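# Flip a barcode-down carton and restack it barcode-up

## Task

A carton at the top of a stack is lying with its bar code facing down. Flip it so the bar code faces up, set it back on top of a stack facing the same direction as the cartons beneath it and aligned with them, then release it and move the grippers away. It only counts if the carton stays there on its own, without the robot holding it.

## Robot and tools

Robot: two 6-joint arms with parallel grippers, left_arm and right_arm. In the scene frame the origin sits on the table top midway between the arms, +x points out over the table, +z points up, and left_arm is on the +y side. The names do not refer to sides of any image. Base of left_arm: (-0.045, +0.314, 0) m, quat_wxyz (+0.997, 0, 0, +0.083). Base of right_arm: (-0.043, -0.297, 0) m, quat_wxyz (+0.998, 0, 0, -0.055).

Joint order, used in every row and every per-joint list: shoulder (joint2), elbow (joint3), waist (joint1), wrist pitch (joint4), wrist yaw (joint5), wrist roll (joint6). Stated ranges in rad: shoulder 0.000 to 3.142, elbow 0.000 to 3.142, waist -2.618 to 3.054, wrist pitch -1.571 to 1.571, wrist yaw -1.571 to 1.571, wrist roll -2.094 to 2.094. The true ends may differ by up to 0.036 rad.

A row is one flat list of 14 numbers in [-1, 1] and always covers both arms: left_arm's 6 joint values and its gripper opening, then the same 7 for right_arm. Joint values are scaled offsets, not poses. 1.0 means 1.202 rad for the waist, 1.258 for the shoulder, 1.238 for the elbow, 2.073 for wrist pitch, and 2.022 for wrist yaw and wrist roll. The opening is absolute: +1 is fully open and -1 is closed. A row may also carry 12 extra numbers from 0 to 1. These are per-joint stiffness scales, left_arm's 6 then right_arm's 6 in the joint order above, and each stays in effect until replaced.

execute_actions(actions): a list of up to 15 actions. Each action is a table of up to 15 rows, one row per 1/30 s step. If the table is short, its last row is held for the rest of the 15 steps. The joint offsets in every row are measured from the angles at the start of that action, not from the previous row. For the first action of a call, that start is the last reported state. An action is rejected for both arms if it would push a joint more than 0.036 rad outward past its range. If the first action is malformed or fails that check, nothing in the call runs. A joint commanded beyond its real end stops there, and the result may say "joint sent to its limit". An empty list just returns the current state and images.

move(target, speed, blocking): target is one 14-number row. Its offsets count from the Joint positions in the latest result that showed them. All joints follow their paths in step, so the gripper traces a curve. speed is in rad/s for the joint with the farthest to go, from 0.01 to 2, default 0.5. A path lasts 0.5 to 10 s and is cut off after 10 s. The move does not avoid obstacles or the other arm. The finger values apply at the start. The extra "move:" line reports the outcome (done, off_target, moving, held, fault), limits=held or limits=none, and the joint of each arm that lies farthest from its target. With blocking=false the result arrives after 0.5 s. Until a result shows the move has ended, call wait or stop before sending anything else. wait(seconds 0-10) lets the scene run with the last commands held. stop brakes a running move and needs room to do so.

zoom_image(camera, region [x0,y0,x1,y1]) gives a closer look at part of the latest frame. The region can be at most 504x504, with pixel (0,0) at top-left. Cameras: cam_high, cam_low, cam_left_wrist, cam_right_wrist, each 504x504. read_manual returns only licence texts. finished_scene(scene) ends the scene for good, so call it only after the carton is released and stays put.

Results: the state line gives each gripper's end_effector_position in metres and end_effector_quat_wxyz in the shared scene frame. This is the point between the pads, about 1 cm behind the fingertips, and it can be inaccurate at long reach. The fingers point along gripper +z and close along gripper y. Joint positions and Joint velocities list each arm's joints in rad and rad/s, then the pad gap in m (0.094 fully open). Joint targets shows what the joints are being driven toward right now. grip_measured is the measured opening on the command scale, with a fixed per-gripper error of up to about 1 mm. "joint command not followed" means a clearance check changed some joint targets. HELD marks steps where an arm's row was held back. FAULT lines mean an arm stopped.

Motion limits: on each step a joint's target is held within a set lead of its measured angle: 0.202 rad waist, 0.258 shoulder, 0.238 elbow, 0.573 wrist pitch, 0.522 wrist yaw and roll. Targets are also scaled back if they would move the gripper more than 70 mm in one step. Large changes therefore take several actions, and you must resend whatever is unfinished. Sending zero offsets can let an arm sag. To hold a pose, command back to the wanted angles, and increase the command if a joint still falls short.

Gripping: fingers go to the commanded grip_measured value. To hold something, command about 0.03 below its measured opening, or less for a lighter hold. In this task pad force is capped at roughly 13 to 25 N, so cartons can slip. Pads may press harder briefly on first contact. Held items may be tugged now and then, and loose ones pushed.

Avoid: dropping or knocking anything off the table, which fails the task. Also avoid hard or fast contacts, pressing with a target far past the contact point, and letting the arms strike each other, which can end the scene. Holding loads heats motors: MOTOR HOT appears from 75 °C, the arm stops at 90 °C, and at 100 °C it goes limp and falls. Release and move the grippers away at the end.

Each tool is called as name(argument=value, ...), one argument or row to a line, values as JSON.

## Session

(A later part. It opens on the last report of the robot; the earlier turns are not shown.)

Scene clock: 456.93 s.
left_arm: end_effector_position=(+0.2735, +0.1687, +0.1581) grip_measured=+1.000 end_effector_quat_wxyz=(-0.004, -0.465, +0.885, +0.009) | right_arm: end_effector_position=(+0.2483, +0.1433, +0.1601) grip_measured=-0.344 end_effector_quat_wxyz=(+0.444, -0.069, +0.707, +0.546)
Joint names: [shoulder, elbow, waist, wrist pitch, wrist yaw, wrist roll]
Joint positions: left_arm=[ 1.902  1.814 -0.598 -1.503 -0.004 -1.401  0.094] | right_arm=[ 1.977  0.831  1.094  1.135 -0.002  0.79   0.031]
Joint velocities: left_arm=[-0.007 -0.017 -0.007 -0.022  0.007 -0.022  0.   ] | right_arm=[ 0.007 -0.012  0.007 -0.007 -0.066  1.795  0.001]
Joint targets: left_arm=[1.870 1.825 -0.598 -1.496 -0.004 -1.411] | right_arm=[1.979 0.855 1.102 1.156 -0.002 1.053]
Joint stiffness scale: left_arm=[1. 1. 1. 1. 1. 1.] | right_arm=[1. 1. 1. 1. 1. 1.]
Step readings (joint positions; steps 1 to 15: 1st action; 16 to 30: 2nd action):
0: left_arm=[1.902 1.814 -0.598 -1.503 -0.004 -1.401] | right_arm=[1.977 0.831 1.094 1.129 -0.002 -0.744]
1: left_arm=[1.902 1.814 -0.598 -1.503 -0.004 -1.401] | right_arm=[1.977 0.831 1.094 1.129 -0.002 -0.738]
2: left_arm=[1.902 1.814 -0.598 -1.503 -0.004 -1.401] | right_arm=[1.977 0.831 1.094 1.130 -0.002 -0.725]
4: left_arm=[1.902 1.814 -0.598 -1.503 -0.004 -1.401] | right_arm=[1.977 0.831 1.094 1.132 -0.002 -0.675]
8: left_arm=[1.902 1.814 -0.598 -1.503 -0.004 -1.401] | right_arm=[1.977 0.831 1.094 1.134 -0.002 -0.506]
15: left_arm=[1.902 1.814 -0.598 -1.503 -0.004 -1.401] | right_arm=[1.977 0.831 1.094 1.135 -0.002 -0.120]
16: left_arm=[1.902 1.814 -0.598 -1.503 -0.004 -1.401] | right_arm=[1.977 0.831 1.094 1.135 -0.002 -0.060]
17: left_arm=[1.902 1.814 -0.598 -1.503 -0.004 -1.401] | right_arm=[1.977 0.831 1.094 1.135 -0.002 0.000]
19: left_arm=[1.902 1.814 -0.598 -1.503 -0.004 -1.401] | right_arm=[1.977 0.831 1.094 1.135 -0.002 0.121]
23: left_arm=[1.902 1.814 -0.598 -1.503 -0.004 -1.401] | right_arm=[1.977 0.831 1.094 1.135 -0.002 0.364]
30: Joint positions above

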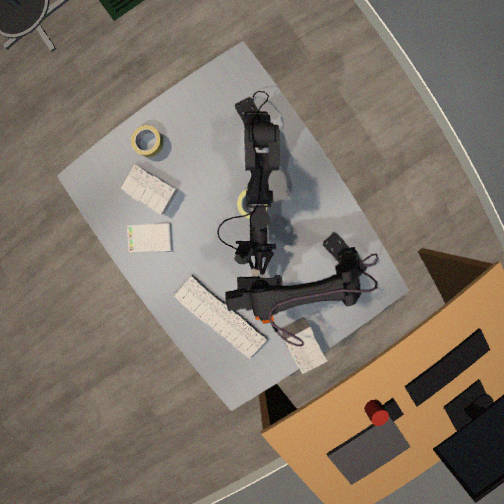

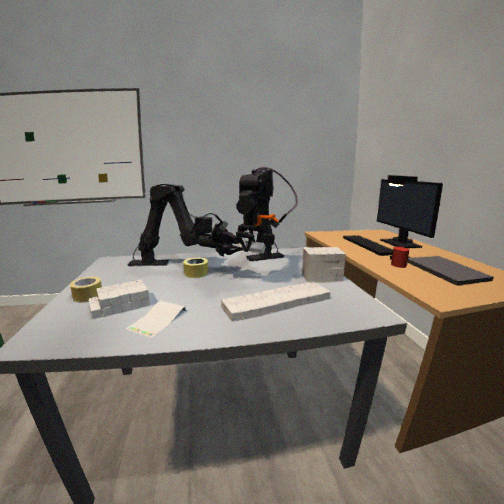

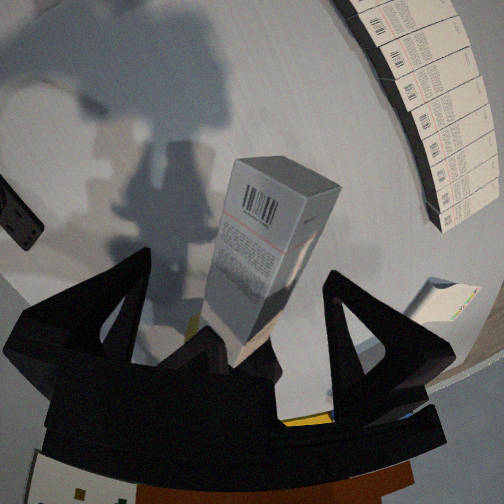

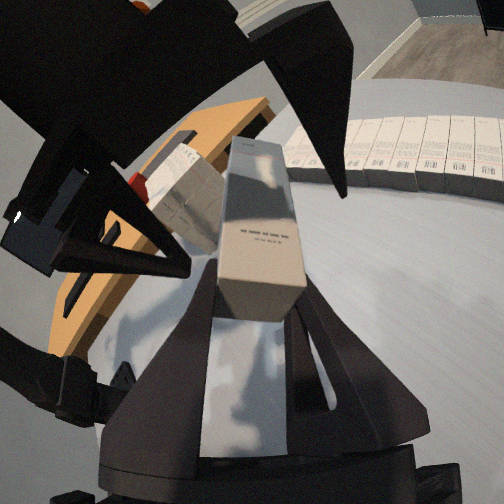

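execute_actions(
  actions=[
    [[-0.025,0.009,0,0.003,0,-0.005,1,0.002,0.019,0.007,0.024,0,0.15,-0.48],[-0.025,0.009,0,0.003,0,-0.005,1,0.002,0.019,0.007,0.024,0,0.18,-0.48],[-0.025,0.009,0,0.003,0,-0.005,1,0.002,0.019,0.007,0.024,0,0.21,-0.48],[-0.025,0.009,0,0.003,0,-0.005,1,0.002,0.019,0.007,0.024,0,0.24,-0.48],[-0.025,0.009,0,0.003,0,-0.005,1,0.002,0.019,0.007,0.024,0,0.27,-0.48],[-0.025,0.009,0,0.003,0,-0.005,1,0.002,0.019,0.007,0.024,0,0.30,-0.48],[-0.025,0.009,0,0.003,0,-0.005,1,0.002,0.019,0.007,0.024,0,0.33,-0.48],[-0.025,0.009,0,0.003,0,-0.005,1,0.002,0.019,0.007,0.024,0,0.36,-0.48],[-0.025,0.009,0,0.003,0,-0.005,1,0.002,0.019,0.007,0.024,0,0.386,-0.48]],
  ],
)

wait(
  seconds=0.5,
)

Scene clock: 466.23 s.
left_arm: end_effector_position=(+0.2735, +0.1687, +0.1581) grip_measured=+1.000 end_effector_quat_wxyz=(-0.004, -0.465, +0.885, +0.009) | right_arm: end_effector_position=(+0.2483, +0.1433, +0.1636) grip_measured=-0.344 end_effector_quat_wxyz=(+0.222, +0.185, +0.681, +0.673)
Joint names: [shoulder, elbow, waist, wrist pitch, wrist yaw, wrist roll]
Joint positions: left_arm=[ 1.902  1.814 -0.598 -1.503 -0.004 -1.401  0.094] | right_arm=[ 1.977  0.831  1.094  1.149 -0.002  1.517  0.031]
Joint velocities: left_arm=[ 0.002 -0.007 -0.007 -0.022 -0.007 -0.007  0.   ] | right_arm=[-0.002 -0.002 -0.012  0.007 -0.051  0.359  0.   ]
Joint targets: left_arm=[1.870 1.825 -0.598 -1.496 -0.004 -1.411] | right_arm=[1.979 0.855 1.102 1.185 -0.002 1.571]
Joint stiffness scale: left_arm=[1. 1. 1. 1. 1. 1.] | right_arm=[1. 1. 1. 1. 1. 1.]
Step readings (joint positions):
0: left_arm=[1.902 1.814 -0.598 -1.503 -0.004 -1.401] | right_arm=[1.977 0.831 1.094 1.135 -0.002 1.054]
1: left_arm=[1.902 1.814 -0.598 -1.503 -0.004 -1.401] | right_arm=[1.977 0.831 1.094 1.137 -0.002 1.060]
2: left_arm=[1.902 1.814 -0.598 -1.503 -0.004 -1.401] | right_arm=[1.977 0.831 1.094 1.139 -0.002 1.075]
4: left_arm=[1.902 1.814 -0.598 -1.503 -0.004 -1.401] | right_arm=[1.977 0.831 1.094 1.144 -0.002 1.131]
8: left_arm=[1.902 1.814 -0.598 -1.503 -0.004 -1.401] | right_arm=[1.977 0.831 1.094 1.148 -0.002 1.306]
15: Joint positions above

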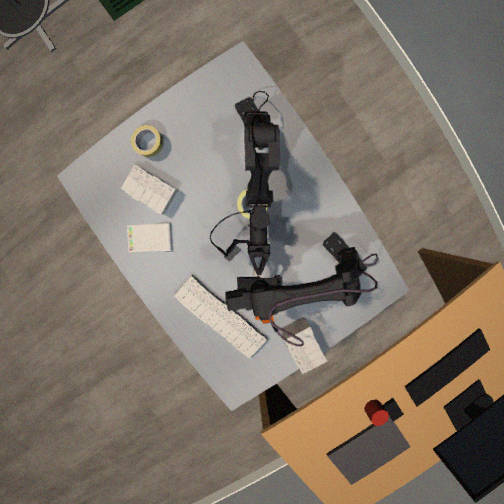

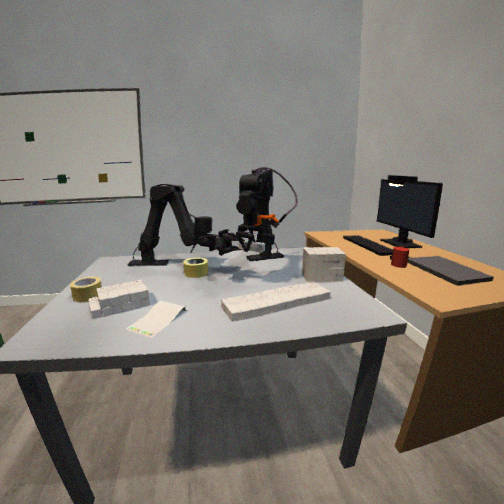

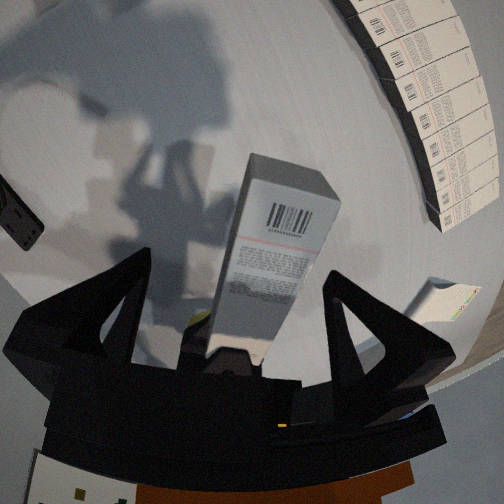

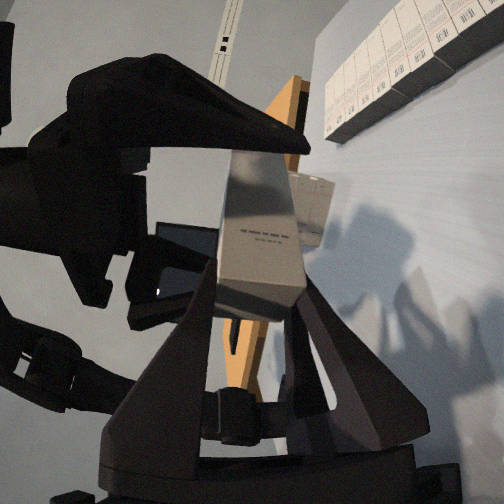

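Scene clock: 466.73 s.
left_arm: end_effector_position=(+0.2735, +0.1687, +0.1581) grip_measured=+1.000 end_effector_quat_wxyz=(-0.004, -0.465, +0.885, +0.009) | right_arm: end_effector_position=(+0.2483, +0.1433, +0.1638) grip_measured=-0.344 end_effector_quat_wxyz=(+0.204, +0.204, +0.676, +0.679)
Joint names: [shoulder, elbow, waist, wrist pitch, wrist yaw, wrist roll]
Joint positions: left_arm=[ 1.902  1.814 -0.598 -1.503 -0.004 -1.401  0.094] | right_arm=[ 1.977  0.831  1.094  1.15  -0.002  1.571  0.031]
Joint velocities: left_arm=[-0.017 -0.017  0.022  0.051  0.051 -0.066  0.   ] | right_arm=[ 0.012  0.002 -0.012 -0.022 -0.022  0.051  0.001]
Joint targets: left_arm=[1.870 1.825 -0.598 -1.496 -0.004 -1.411] | right_arm=[1.979 0.855 1.102 1.185 -0.002 1.571]
Joint stiffness scale: left_arm=[1. 1. 1. 1. 1. 1.] | right_arm=[1. 1. 1. 1. 1. 1.]
wait: 0.50 s; no rest

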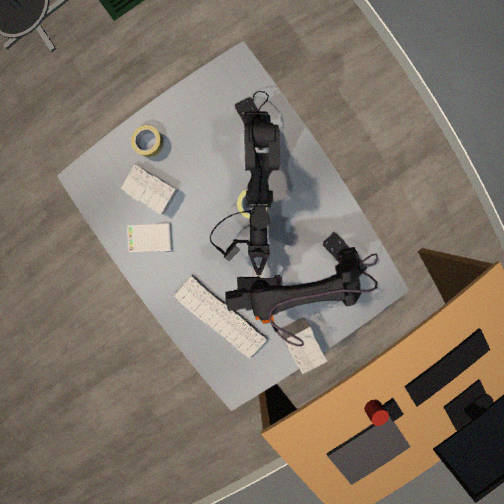

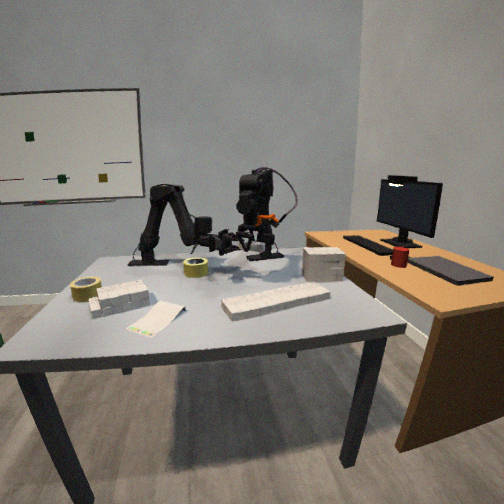

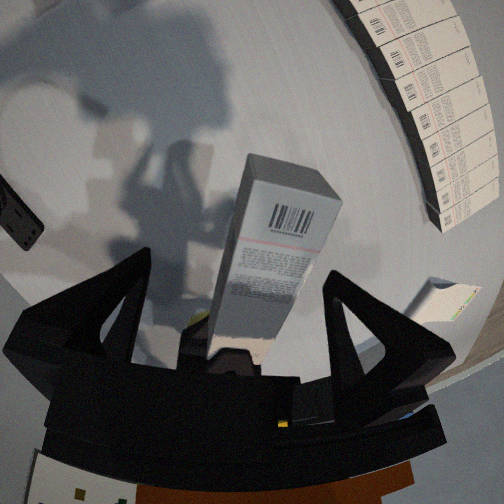

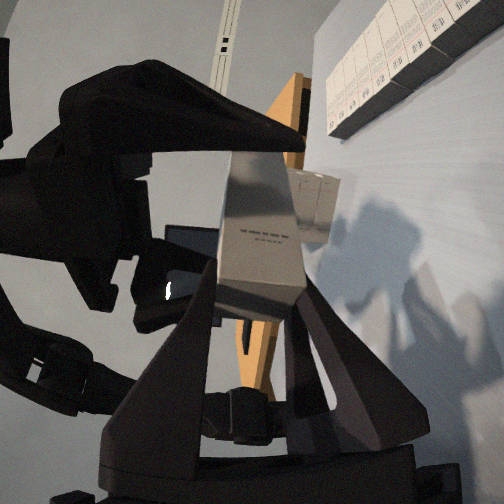

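zoom_image(
  camera="cam_low",
  region=[195, 205, 285, 265],
)

zoom_image(
  camera="cam_right_wrist",
  region=[160, 100, 380, 340],
)

Region (195, 205, 285, 265) of cam_low's 504x504 image, scaled by 5.600, with more detail than that image has.

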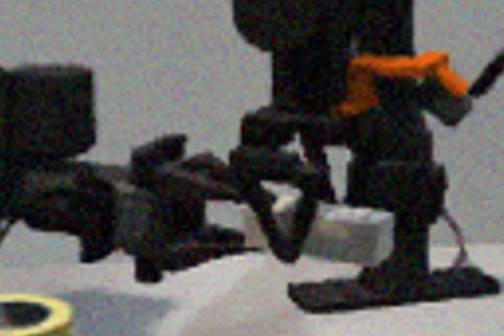

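Region (160, 100, 380, 340) of cam_right_wrist's 504x504 image, scaled by 2.100, with more detail than that image has; it fills the left 462 columns of this view, and the rest is white.

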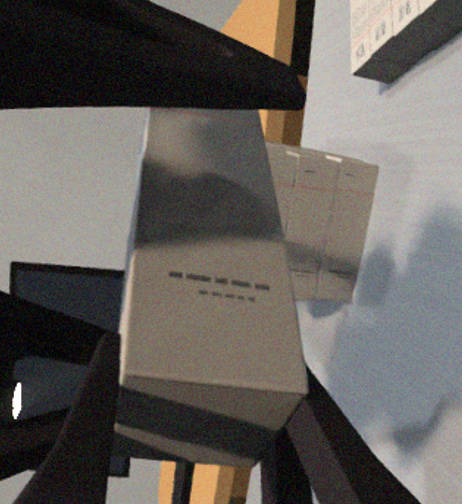

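execute_actions(
  actions=[
    [[-0.025,0.009,0,0.003,0,0.03,0.2,0.002,0.019,0.007,0.017,-0.02,0,-0.48]],
  ],
)

Scene clock: 490.53 s.
left_arm: end_effector_position=(+0.2735, +0.1687, +0.1581) grip_measured=+0.202 end_effector_quat_wxyz=(-0.005, -0.444, +0.896, +0.009) | right_arm: end_effector_position=(+0.2436, +0.1464, +0.1638) grip_measured=-0.344 end_effector_quat_wxyz=(+0.193, +0.194, +0.678, +0.682)
Joint names: [shoulder, elbow, waist, wrist pitch, wrist yaw, wrist roll]
Joint positions: left_arm=[ 1.902  1.814 -0.598 -1.503 -0.004 -1.352  0.056] | right_arm=[ 1.977  0.831  1.094  1.15  -0.034  1.574  0.031]
Joint velocities: left_arm=[-0.007 -0.007 -0.007  0.007 -0.007 -0.007 -0.002] | right_arm=[ 0.002 -0.007 -0.027  0.037 -0.037 -0.007 -0.001]
Joint targets: left_arm=[1.870 1.825 -0.598 -1.496 -0.004 -1.340] | right_arm=[1.979 0.855 1.102 1.185 -0.043 1.572]
Joint stiffness scale: left_arm=[1. 1. 1. 1. 1. 1.] | right_arm=[1. 1. 1. 1. 1. 1.]
Step readings (joint positions):
0: left_arm=[1.902 1.814 -0.598 -1.503 -0.004 -1.401] | right_arm=[1.977 0.831 1.094 1.150 -0.002 1.573]
1: left_arm=[1.902 1.814 -0.598 -1.503 -0.004 -1.394] | right_arm=[1.977 0.831 1.094 1.150 -0.006 1.573]
2: left_arm=[1.902 1.814 -0.598 -1.503 -0.004 -1.385] | right_arm=[1.977 0.831 1.094 1.150 -0.012 1.573]
4: left_arm=[1.902 1.814 -0.598 -1.503 -0.004 -1.373] | right_arm=[1.977 0.831 1.094 1.150 -0.021 1.573]
8: left_arm=[1.902 1.814 -0.598 -1.503 -0.004 -1.359] | right_arm=[1.977 0.831 1.094 1.150 -0.030 1.573]
15: Joint positions above

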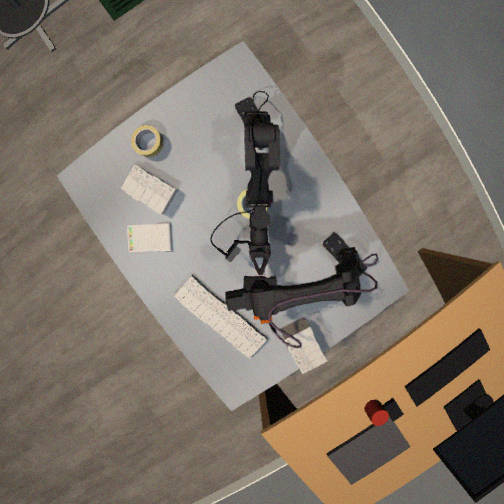

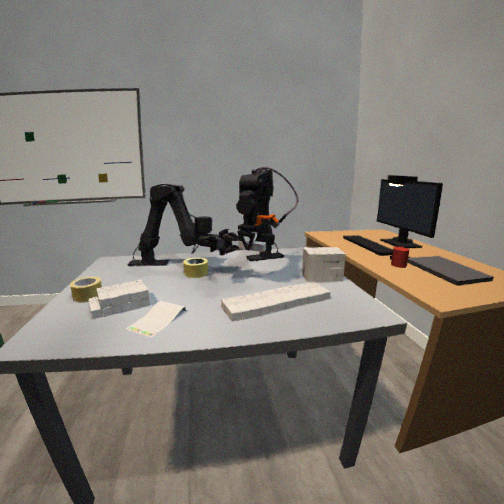

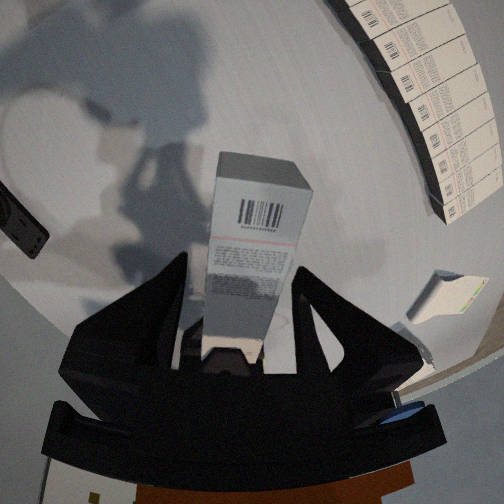

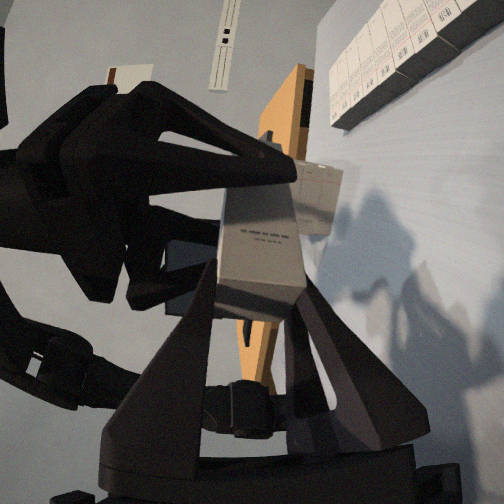

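execute_actions(
  actions=[
    [[-0.025,0.009,0,0.003,0,-0.018,-0.2,0.002,0.019,0.007,0.017,-0.004,0,-0.48]],
  ],
)

zoom_image(
  camera="cam_right_wrist",
  region=[170, 100, 370, 330],
)

Scene clock: 497.63 s.
left_arm: end_effector_position=(+0.2735, +0.1687, +0.1581) grip_measured=-0.198 end_effector_quat_wxyz=(-0.005, -0.455, +0.891, +0.009) | right_arm: end_effector_position=(+0.2434, +0.1465, +0.1639) grip_measured=-0.344 end_effector_quat_wxyz=(+0.192, +0.194, +0.678, +0.682)
Joint names: [shoulder, elbow, waist, wrist pitch, wrist yaw, wrist roll]
Joint positions: left_arm=[ 1.902  1.814 -0.598 -1.503 -0.004 -1.377  0.038] | right_arm=[ 1.977  0.831  1.094  1.151 -0.035  1.576  0.031]
Joint velocities: left_arm=[ 0.017 -0.002 -0.007  0.066  0.007 -0.037 -0.   ] | right_arm=[ 0.017  0.007 -0.007 -0.037 -0.037 -0.066 -0.   ]
Joint targets: left_arm=[1.870 1.825 -0.598 -1.496 -0.004 -1.388] | right_arm=[1.979 0.855 1.102 1.186 -0.042 1.573]
Joint stiffness scale: left_arm=[1. 1. 1. 1. 1. 1.] | right_arm=[1. 1. 1. 1. 1. 1.]
Step readings (joint positions):
0: left_arm=[1.902 1.814 -0.598 -1.503 -0.004 -1.350] | right_arm=[1.977 0.831 1.094 1.150 -0.035 1.574]
1: left_arm=[1.902 1.814 -0.598 -1.503 -0.004 -1.354] | right_arm=[1.977 0.831 1.094 1.150 -0.035 1.574]
2: left_arm=[1.902 1.814 -0.598 -1.503 -0.004 -1.359] | right_arm=[1.977 0.831 1.094 1.150 -0.035 1.574]
4: left_arm=[1.902 1.814 -0.598 -1.503 -0.004 -1.365] | right_arm=[1.977 0.831 1.094 1.151 -0.035 1.575]
8: left_arm=[1.902 1.814 -0.598 -1.503 -0.004 -1.373] | right_arm=[1.977 0.831 1.094 1.151 -0.035 1.576]
15: Joint positions above

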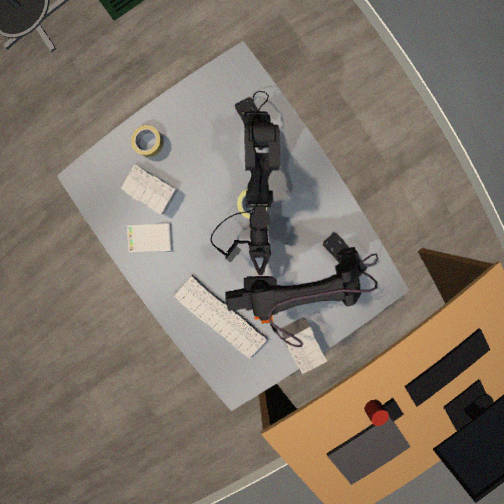

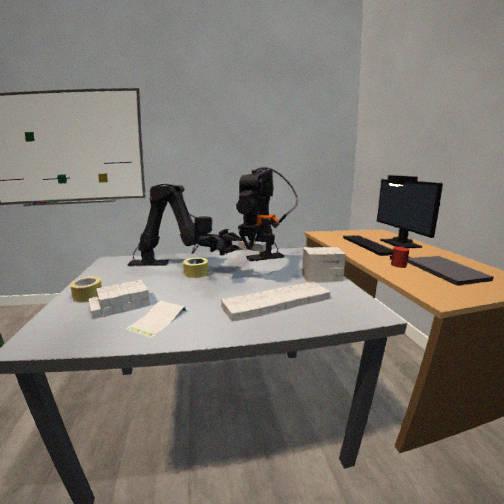

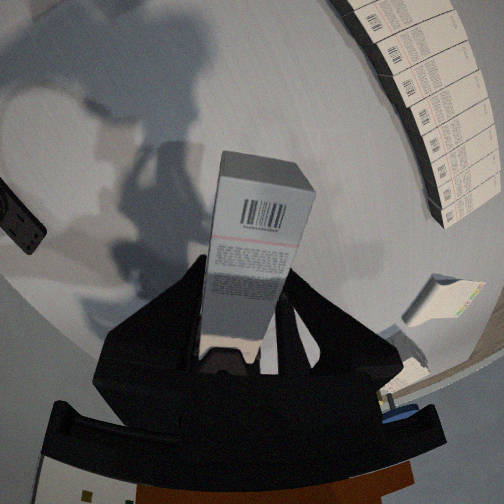

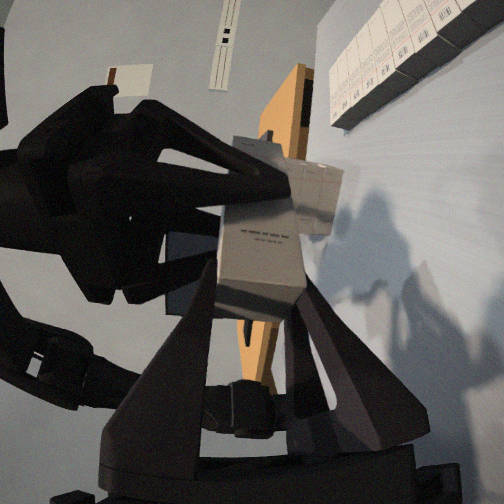

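Region (170, 100, 370, 330) of cam_right_wrist's 504x504 image, scaled by 2.191, with more detail than that image has; it fills the left 438 columns of this view, and the rest is white.

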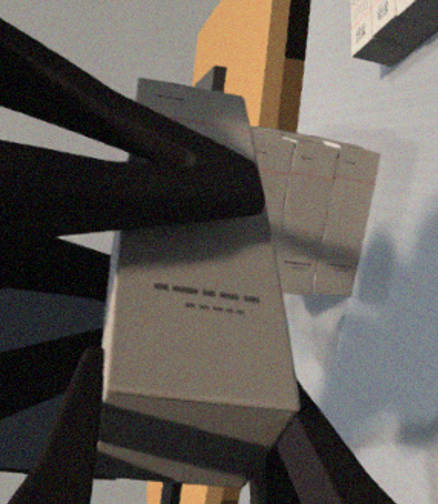

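execute_actions(
  actions=[
    [[-0.025,0.009,0,0.003,0,-0.005,-0.2,0.002,-0.0105,0.007,0.017,-0.004,-0.002,-0.48]],
  ],
)

Scene clock: 506.03 s.
left_arm: end_effector_position=(+0.2735, +0.1687, +0.1581) grip_measured=-0.198 end_effector_quat_wxyz=(-0.005, -0.455, +0.890, +0.009) | right_arm: end_effector_position=(+0.2423, +0.1449, +0.1606) grip_measured=-0.344 end_effector_quat_wxyz=(+0.191, +0.195, +0.681, +0.680)
Joint names: [shoulder, elbow, waist, wrist pitch, wrist yaw, wrist roll]
Joint positions: left_arm=[ 1.902  1.814 -0.598 -1.503 -0.004 -1.378  0.038] | right_arm=[ 1.977  0.821  1.094  1.153 -0.036  1.576  0.031]
Joint velocities: left_arm=[-0.012 -0.012 -0.017 -0.037  0.022 -0.051 -0.001] | right_arm=[ 0.017 -0.007 -0.002  0.066 -0.037  0.037  0.   ]
Joint targets: left_arm=[1.870 1.825 -0.598 -1.496 -0.004 -1.387] | right_arm=[1.979 0.818 1.102 1.186 -0.043 1.572]
Joint stiffness scale: left_arm=[1. 1. 1. 1. 1. 1.] | right_arm=[1. 1. 1. 1. 1. 1.]
Step readings (joint positions):
0: left_arm=[1.902 1.814 -0.598 -1.503 -0.004 -1.378] | right_arm=[1.977 0.831 1.094 1.151 -0.035 1.576]
1: left_arm=[1.902 1.814 -0.598 -1.503 -0.004 -1.378] | right_arm=[1.977 0.830 1.094 1.151 -0.035 1.576]
2: left_arm=[1.902 1.814 -0.598 -1.503 -0.004 -1.378] | right_arm=[1.977 0.828 1.094 1.152 -0.036 1.576]
4: left_arm=[1.902 1.814 -0.598 -1.503 -0.004 -1.378] | right_arm=[1.977 0.824 1.094 1.153 -0.036 1.576]
8: left_arm=[1.902 1.814 -0.598 -1.503 -0.004 -1.378] | right_arm=[1.977 0.821 1.094 1.153 -0.036 1.576]
15: Joint positions above

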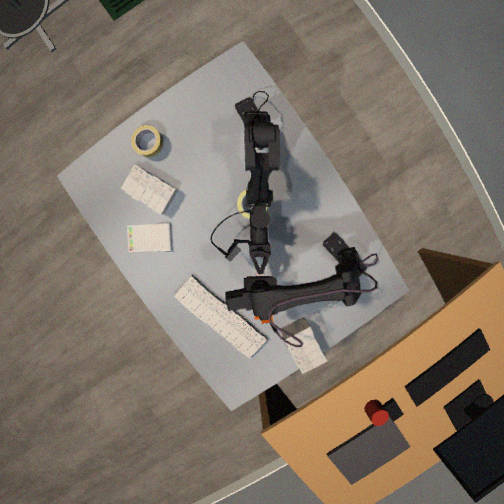

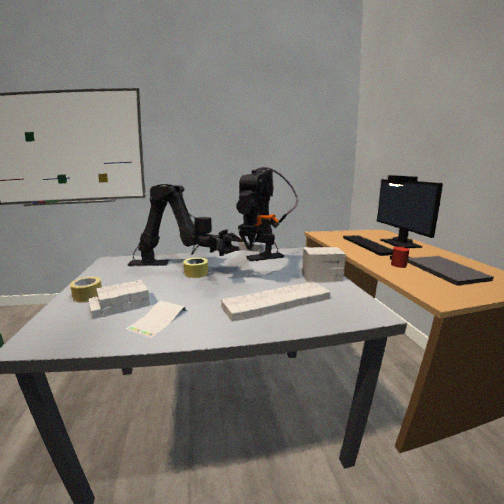

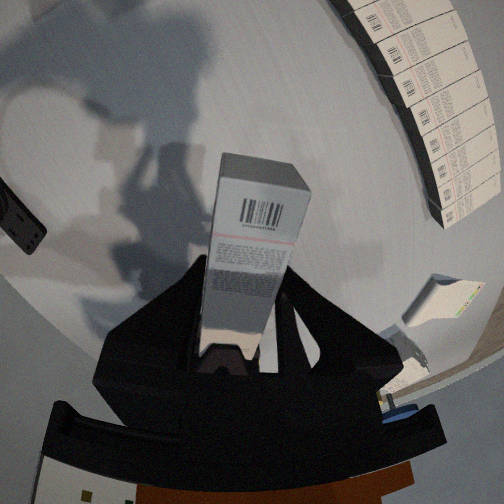

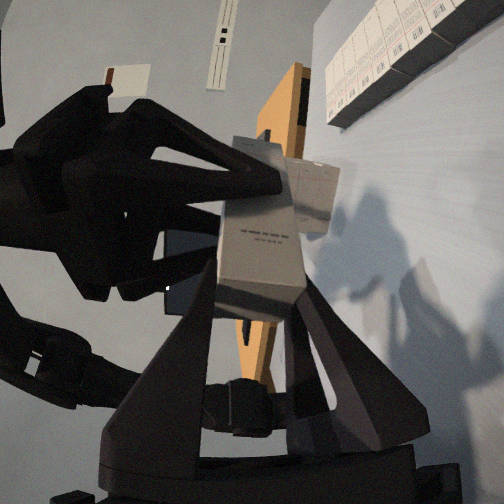

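Close left, then open right.

execute_actions(
  actions=[
    [[-0.025,0.009,0,0.003,0,-0.005,-0.26,0.002,0.005,0.007,0.016,0.004,-0.002,-0.48],[-0.025,0.009,0,0.003,0,-0.005,-0.29,0.002,0.005,0.007,0.016,0.004,-0.002,-0.48],[-0.025,0.009,0,0.003,0,-0.005,-0.32,0.002,0.005,0.007,0.016,0.004,-0.002,-0.48],[-0.025,0.009,0,0.003,0,-0.005,-0.35,0.002,0.005,0.007,0.016,0.004,-0.002,-0.48],[-0.025,0.009,0,0.003,0,-0.005,-0.38,0.002,0.005,0.007,0.016,0.004,-0.002,-0.48],[-0.025,0.009,0,0.003,0,-0.005,-0.41,0.002,0.005,0.007,0.016,0.004,-0.002,-0.48],[-0.025,0.009,0,0.003,0,-0.005,-0.44,0.002,0.005,0.007,0.016,0.004,-0.002,-0.48]],
  ],
)

Scene clock: 512.77 s.
left_arm: end_effector_position=(+0.2735, +0.1688, +0.1581) grip_measured=-0.339 end_effector_quat_wxyz=(-0.004, -0.455, +0.890, +0.009) | right_arm: end_effector_position=(+0.2436, +0.1441, +0.1606) grip_measured=-0.344 end_effector_quat_wxyz=(+0.194, +0.198, +0.680, +0.679)
Joint names: [shoulder, elbow, waist, wrist pitch, wrist yaw, wrist roll]
Joint positions: left_arm=[ 1.902  1.814 -0.598 -1.503 -0.004 -1.378  0.031] | right_arm=[ 1.977  0.821  1.094  1.153 -0.027  1.576  0.031]
Joint velocities: left_arm=[-0.007  0.007 -0.017  0.007 -0.051  0.051  0.   ] | right_arm=[-0.002  0.027  0.022 -0.022 -0.007  0.066 -0.   ]
Joint targets: left_arm=[1.870 1.825 -0.598 -1.496 -0.004 -1.388] | right_arm=[1.979 0.828 1.102 1.186 -0.028 1.572]
Joint stiffness scale: left_arm=[1. 1. 1. 1. 1. 1.] | right_arm=[1. 1. 1. 1. 1. 1.]
Step readings (joint positions):
0: left_arm=[1.902 1.814 -0.598 -1.503 -0.004 -1.378] | right_arm=[1.977 0.821 1.094 1.153 -0.036 1.576]
1: left_arm=[1.902 1.814 -0.598 -1.503 -0.004 -1.378] | right_arm=[1.977 0.821 1.094 1.153 -0.036 1.576]
2: left_arm=[1.902 1.814 -0.598 -1.503 -0.004 -1.378] | right_arm=[1.977 0.821 1.094 1.153 -0.034 1.576]
4: left_arm=[1.902 1.814 -0.598 -1.503 -0.004 -1.378] | right_arm=[1.977 0.821 1.094 1.153 -0.028 1.576]
8: left_arm=[1.902 1.814 -0.598 -1.503 -0.004 -1.378] | right_arm=[1.977 0.821 1.094 1.153 -0.027 1.576]
15: Joint positions above

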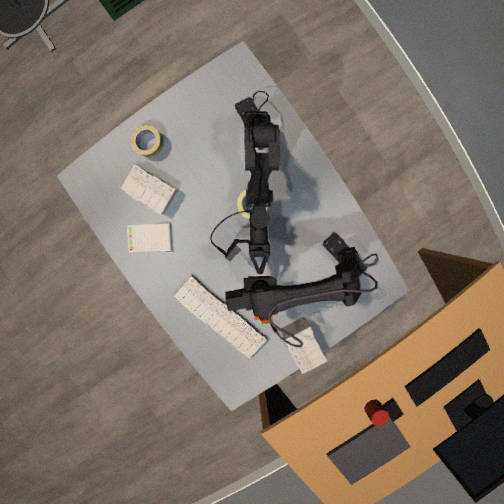

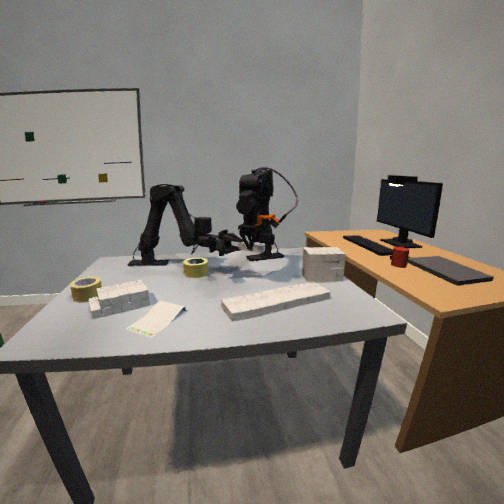

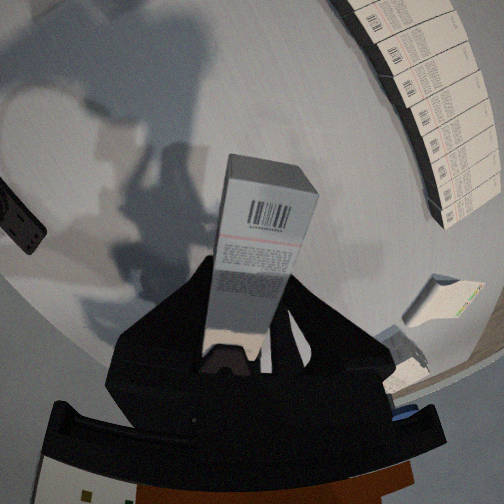

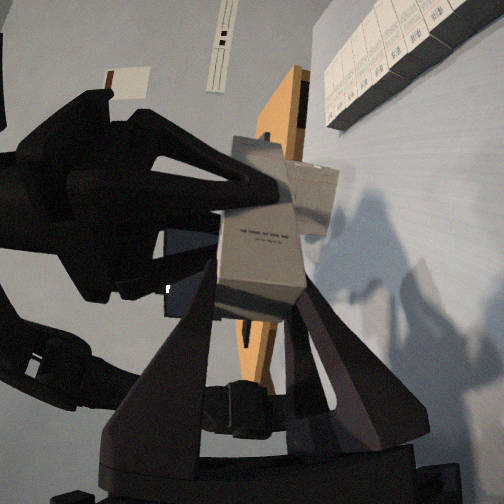

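execute_actions(
  actions=[
    [[-0.025,0.009,0,0.003,0,-0.005,-0.44,0.002,0.005,0.007,0.016,0,-0.002,0.1]],
    [[-0.025,0.009,0,0.003,0,-0.005,-0.44,-0.025,-0.01,0.007,0.02,0,0,0.1],[-0.025,0.009,0,0.003,0,-0.005,-0.44,-0.034,-0.026,0.007,0.024,0,0,0.1],[-0.025,0.009,0,0.003,0,-0.005,-0.44,-0.043,-0.042,0.007,0.028,0,0,0.1],[-0.025,0.009,0,0.003,0,-0.005,-0.44,-0.052,-0.058,0.007,0.033,0,0,0.1],[-0.025,0.009,0,0.003,0,-0.005,-0.44,-0.061,-0.074,0.007,0.037,0,0,0.1],[-0.025,0.009,0,0.003,0,-0.005,-0.44,-0.07,-0.09,0.007,0.041,0,0,0.1],[-0.025,0.009,0,0.003,0,-0.005,-0.44,-0.079,-0.106,0.007,0.046,0,0,0.1],[-0.025,0.009,0,0.003,0,-0.005,-0.44,-0.088,-0.122,0.007,0.05,0,0,0.1],[-0.025,0.009,0,0.003,0,-0.005,-0.44,-0.097,-0.138,0.007,0.054,0,0,0.1],[-0.025,0.009,0,0.003,0,-0.005,-0.44,-0.106,-0.154,0.007,0.058,0,0,0.1],[-0.025,0.009,0,0.003,0,-0.005,-0.44,-0.115,-0.17,0.007,0.062,0,0,0.1],[-0.025,0.009,0,0.003,0,-0.005,-0.44,-0.124,-0.186,0.007,0.066,0,0,0.1],[-0.025,0.009,0,0.003,0,-0.005,-0.44,-0.133,-0.2,0.007,0.07,0,0,0.1]],
  ],
)

Scene clock: 522.67 s.
left_arm: end_effector_position=(+0.2735, +0.1688, +0.1581) grip_measured=-0.339 end_effector_quat_wxyz=(-0.004, -0.455, +0.890, +0.009) | right_arm: end_effector_position=(+0.2133, +0.0986, +0.1626) grip_measured=+0.097 end_effector_quat_wxyz=(+0.195, +0.197, +0.674, +0.685)
Joint names: [shoulder, elbow, waist, wrist pitch, wrist yaw, wrist roll]
Joint positions: left_arm=[ 1.902  1.814 -0.598 -1.503 -0.004 -1.378  0.031] | right_arm=[ 1.838  0.585  1.094  1.266 -0.027  1.578  0.052]
Joint velocities: left_arm=[-0.027 -0.007 -0.007  0.007 -0.022 -0.037 -0.001] | right_arm=[-0.129 -0.222  0.022  0.037 -0.037 -0.022 -0.001]
Joint targets: left_arm=[1.870 1.825 -0.598 -1.496 -0.004 -1.388] | right_arm=[1.809 0.574 1.102 1.309 -0.027 1.576]
Joint stiffness scale: left_arm=[1. 1. 1. 1. 1. 1.] | right_arm=[1. 1. 1. 1. 1. 1.]
Step readings (joint positions; steps 1 to 15: 1st action; 16 to 30: 2nd action):
0: left_arm=[1.902 1.814 -0.598 -1.503 -0.004 -1.378] | right_arm=[1.977 0.821 1.094 1.153 -0.027 1.576]
1: left_arm=[1.902 1.814 -0.598 -1.503 -0.004 -1.378] | right_arm=[1.977 0.821 1.094 1.153 -0.027 1.576]
2: left_arm=[1.902 1.814 -0.598 -1.503 -0.004 -1.378] | right_arm=[1.977 0.821 1.094 1.154 -0.027 1.576]
4: left_arm=[1.902 1.814 -0.598 -1.503 -0.004 -1.378] | right_arm=[1.977 0.821 1.094 1.159 -0.027 1.576]
8: left_arm=[1.902 1.814 -0.598 -1.503 -0.004 -1.378] | right_arm=[1.977 0.821 1.094 1.163 -0.027 1.576]
15: left_arm=[1.902 1.814 -0.598 -1.503 -0.004 -1.378] | right_arm=[1.977 0.821 1.094 1.164 -0.027 1.576]
16: left_arm=[1.902 1.814 -0.598 -1.503 -0.004 -1.378] | right_arm=[1.977 0.821 1.094 1.166 -0.027 1.576]
17: left_arm=[1.902 1.814 -0.598 -1.503 -0.004 -1.378] | right_arm=[1.975 0.818 1.094 1.170 -0.027 1.577]
19: left_arm=[1.902 1.814 -0.598 -1.503 -0.004 -1.378] | right_arm=[1.959 0.792 1.094 1.182 -0.027 1.577]
23: left_arm=[1.902 1.814 -0.598 -1.503 -0.004 -1.378] | right_arm=[1.912 0.712 1.094 1.212 -0.027 1.578]
30: Joint positions above

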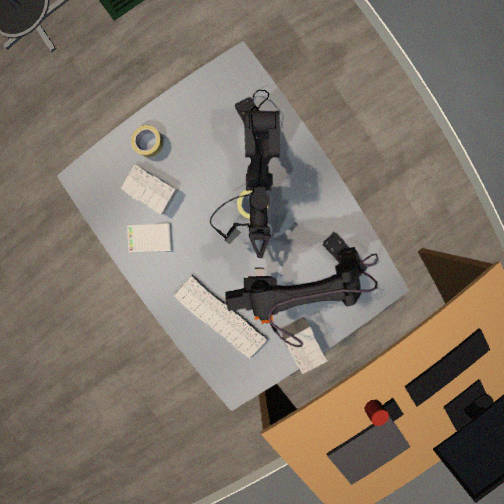

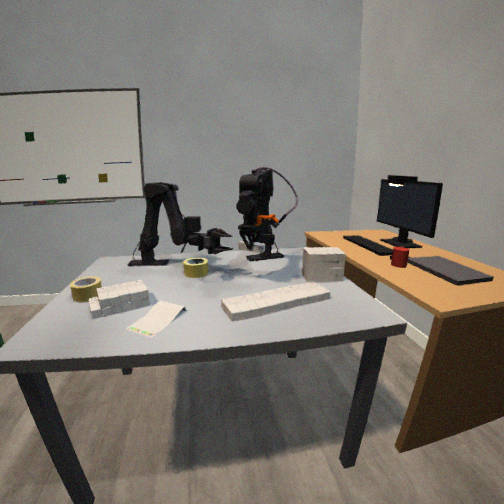

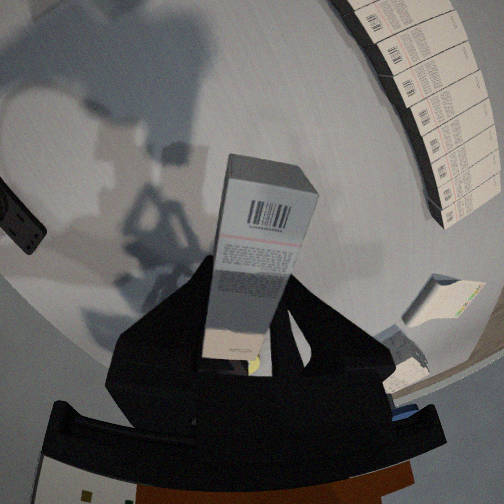

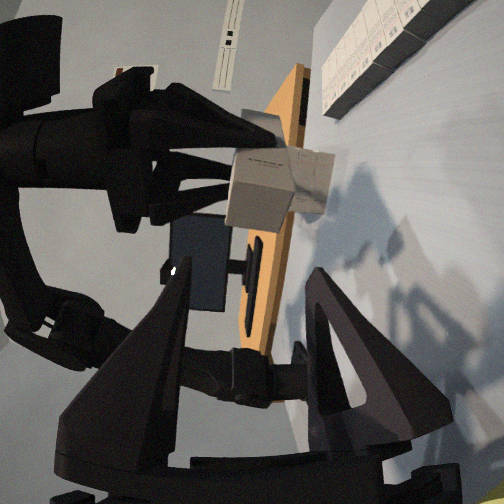

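move(
  target=[0.118,0.235,0.822,-0.027,0,1.0,-0.44,-0.27,-0.2,-0.5,0.01,0.01,-0.5,1],
  speed=1.2,
)

Scene clock: 533.40 s.
left_arm: end_effector_position=(+0.2909, +0.5250, +0.1695) grip_measured=-0.339 end_effector_quat_wxyz=(+0.018, +0.038, +0.999, +0.015) | right_arm: end_effector_position=(+0.3285, -0.1405, +0.2065) grip_measured=+1.000 end_effector_quat_wxyz=(+0.658, +0.057, +0.665, +0.350)
Joint names: [shoulder, elbow, waist, wrist pitch, wrist yaw, wrist roll]
Joint positions: left_arm=[ 2.048  2.067  0.391 -1.542 -0.004  0.633  0.031] | right_arm=[ 1.521  0.345  0.502  1.285 -0.012  0.575  0.094]
Joint velocities: left_arm=[-0.002 -0.007 -0.017 -0.037 -0.066  0.007 -0.   ] | right_arm=[ 0.002  0.002  0.007  0.037  0.022 -0.037  0.   ]
Joint targets: left_arm=[2.050 2.105 0.390 -1.558 -0.004 0.644] | right_arm=[1.498 0.338 0.493 1.286 -0.007 0.567]
Joint stiffness scale: left_arm=[1. 1. 1. 1. 1. 1.] | right_arm=[1. 1. 1. 1. 1. 1.]
move: off_target (left_arm, right_arm); limits=none; left_arm: farthest joint: the elbow, 0.038 radians from its target (0.291 radians at the start); right_arm: farthest joint: the shoulder, 0.023 radians from its target (0.336 radians at the start)

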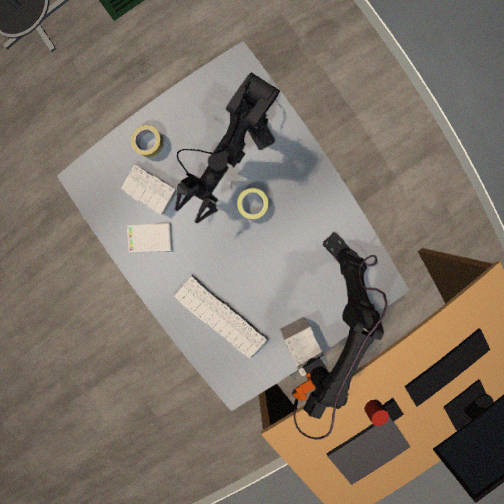

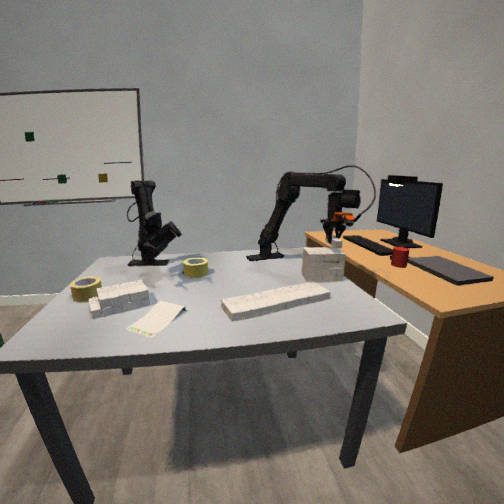

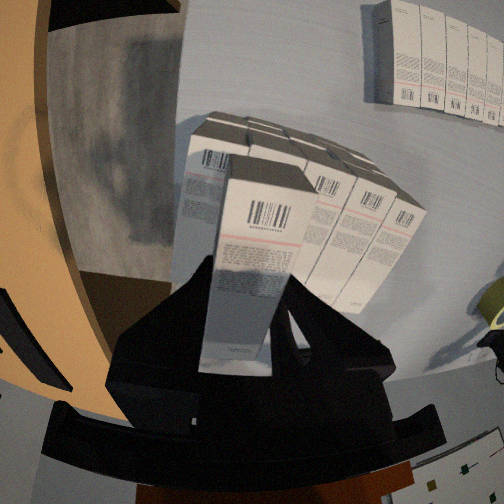

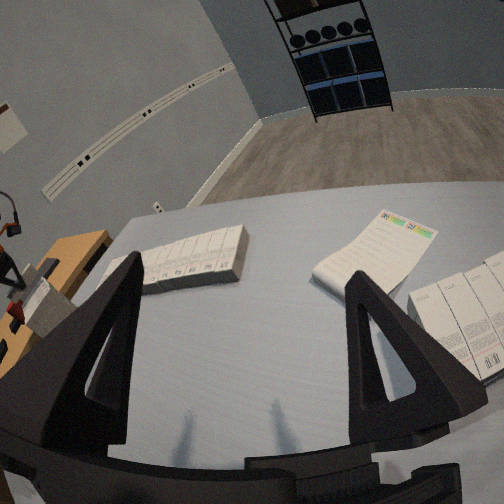

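move(
  target=[0.006,-0.078,-0.012,0.028,0,0.041,-0.44,-0.018,0,0,0,0,0,1],
  speed=0.15,
)

zoom_image(
  camera="cam_left_wrist",
  region=[130, 90, 400, 380],
)

zoom_image(
  camera="cam_low",
  region=[295, 215, 365, 285],
)

Scene clock: 551.53 s.
left_arm: end_effector_position=(+0.2852, +0.5215, +0.1484) grip_measured=-0.339 end_effector_quat_wxyz=(-0.000, +0.074, +0.997, +0.002) | right_arm: end_effector_position=(+0.3285, -0.1405, +0.2065) grip_measured=+1.000 end_effector_quat_wxyz=(+0.658, +0.057, +0.665, +0.349)
Joint names: [shoulder, elbow, waist, wrist pitch, wrist yaw, wrist roll]
Joint positions: left_arm=[ 2.048  1.982  0.391 -1.503 -0.004  0.705  0.031] | right_arm=[ 1.521  0.345  0.502  1.285 -0.012  0.575  0.094]
Joint velocities: left_arm=[-0.002 -0.007  0.012 -0.066 -0.066 -0.037  0.   ] | right_arm=[-0.002  0.012 -0.007 -0.066  0.051 -0.11   0.   ]
Joint targets: left_arm=[2.056 1.970 0.377 -1.484 -0.004 0.716] | right_arm=[1.498 0.345 0.502 1.285 -0.012 0.575]
Joint stiffness scale: left_arm=[1. 1. 1. 1. 1. 1.] | right_arm=[1. 1. 1. 1. 1. 1.]
move: off_target (right_arm); limits=none; left_arm: farthest joint: the wrist pitch, 0.019 radians from its target (0.059 radians at the start); right_arm: farthest joint: the shoulder, 0.023 radians from its target (0.023 radians at the start)

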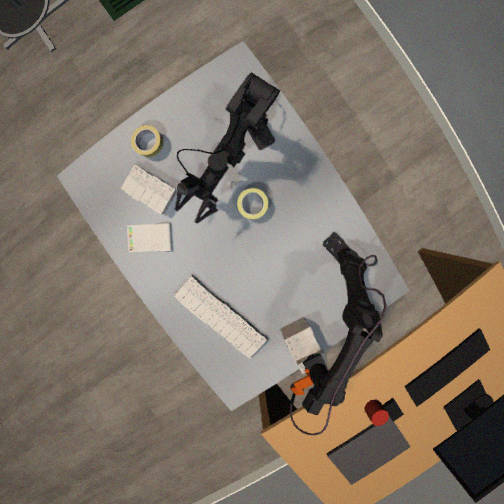

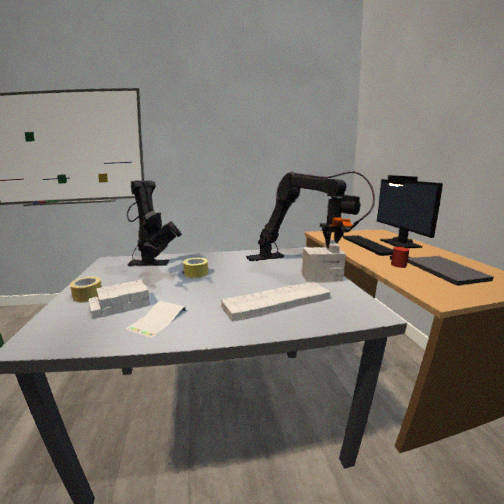

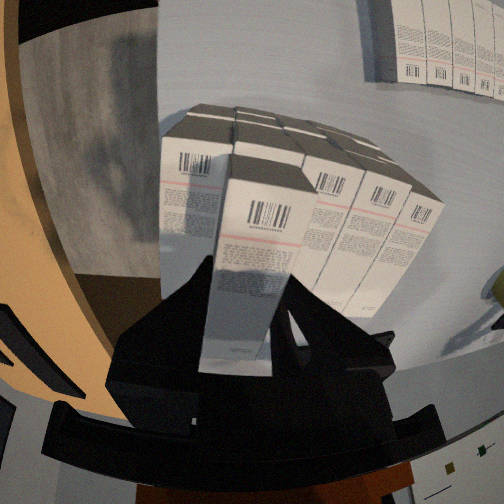

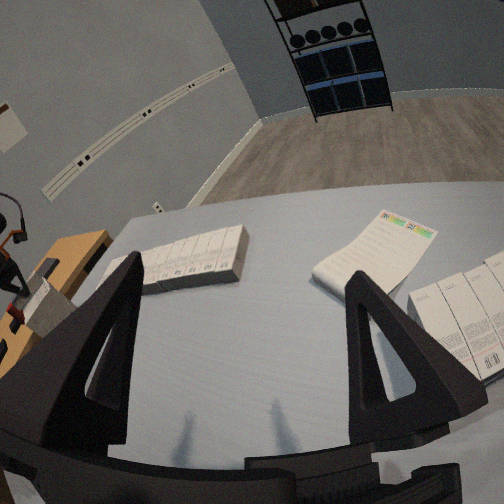

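Region (130, 90, 400, 380) of cam_left_wrist's 504x504 image, scaled by 1.738, with more detail than that image has; it fills the left 469 columns of this view, and the rest is white.

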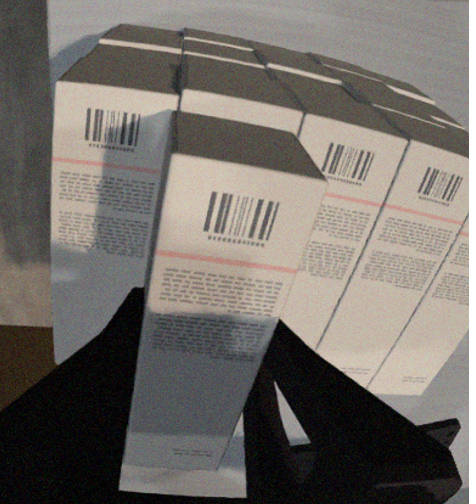

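Region (295, 215, 365, 285) of cam_low's 504x504 image, scaled by 7.200, with more detail than that image has.

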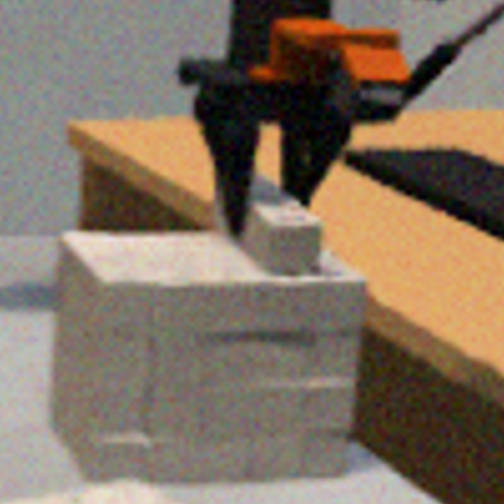

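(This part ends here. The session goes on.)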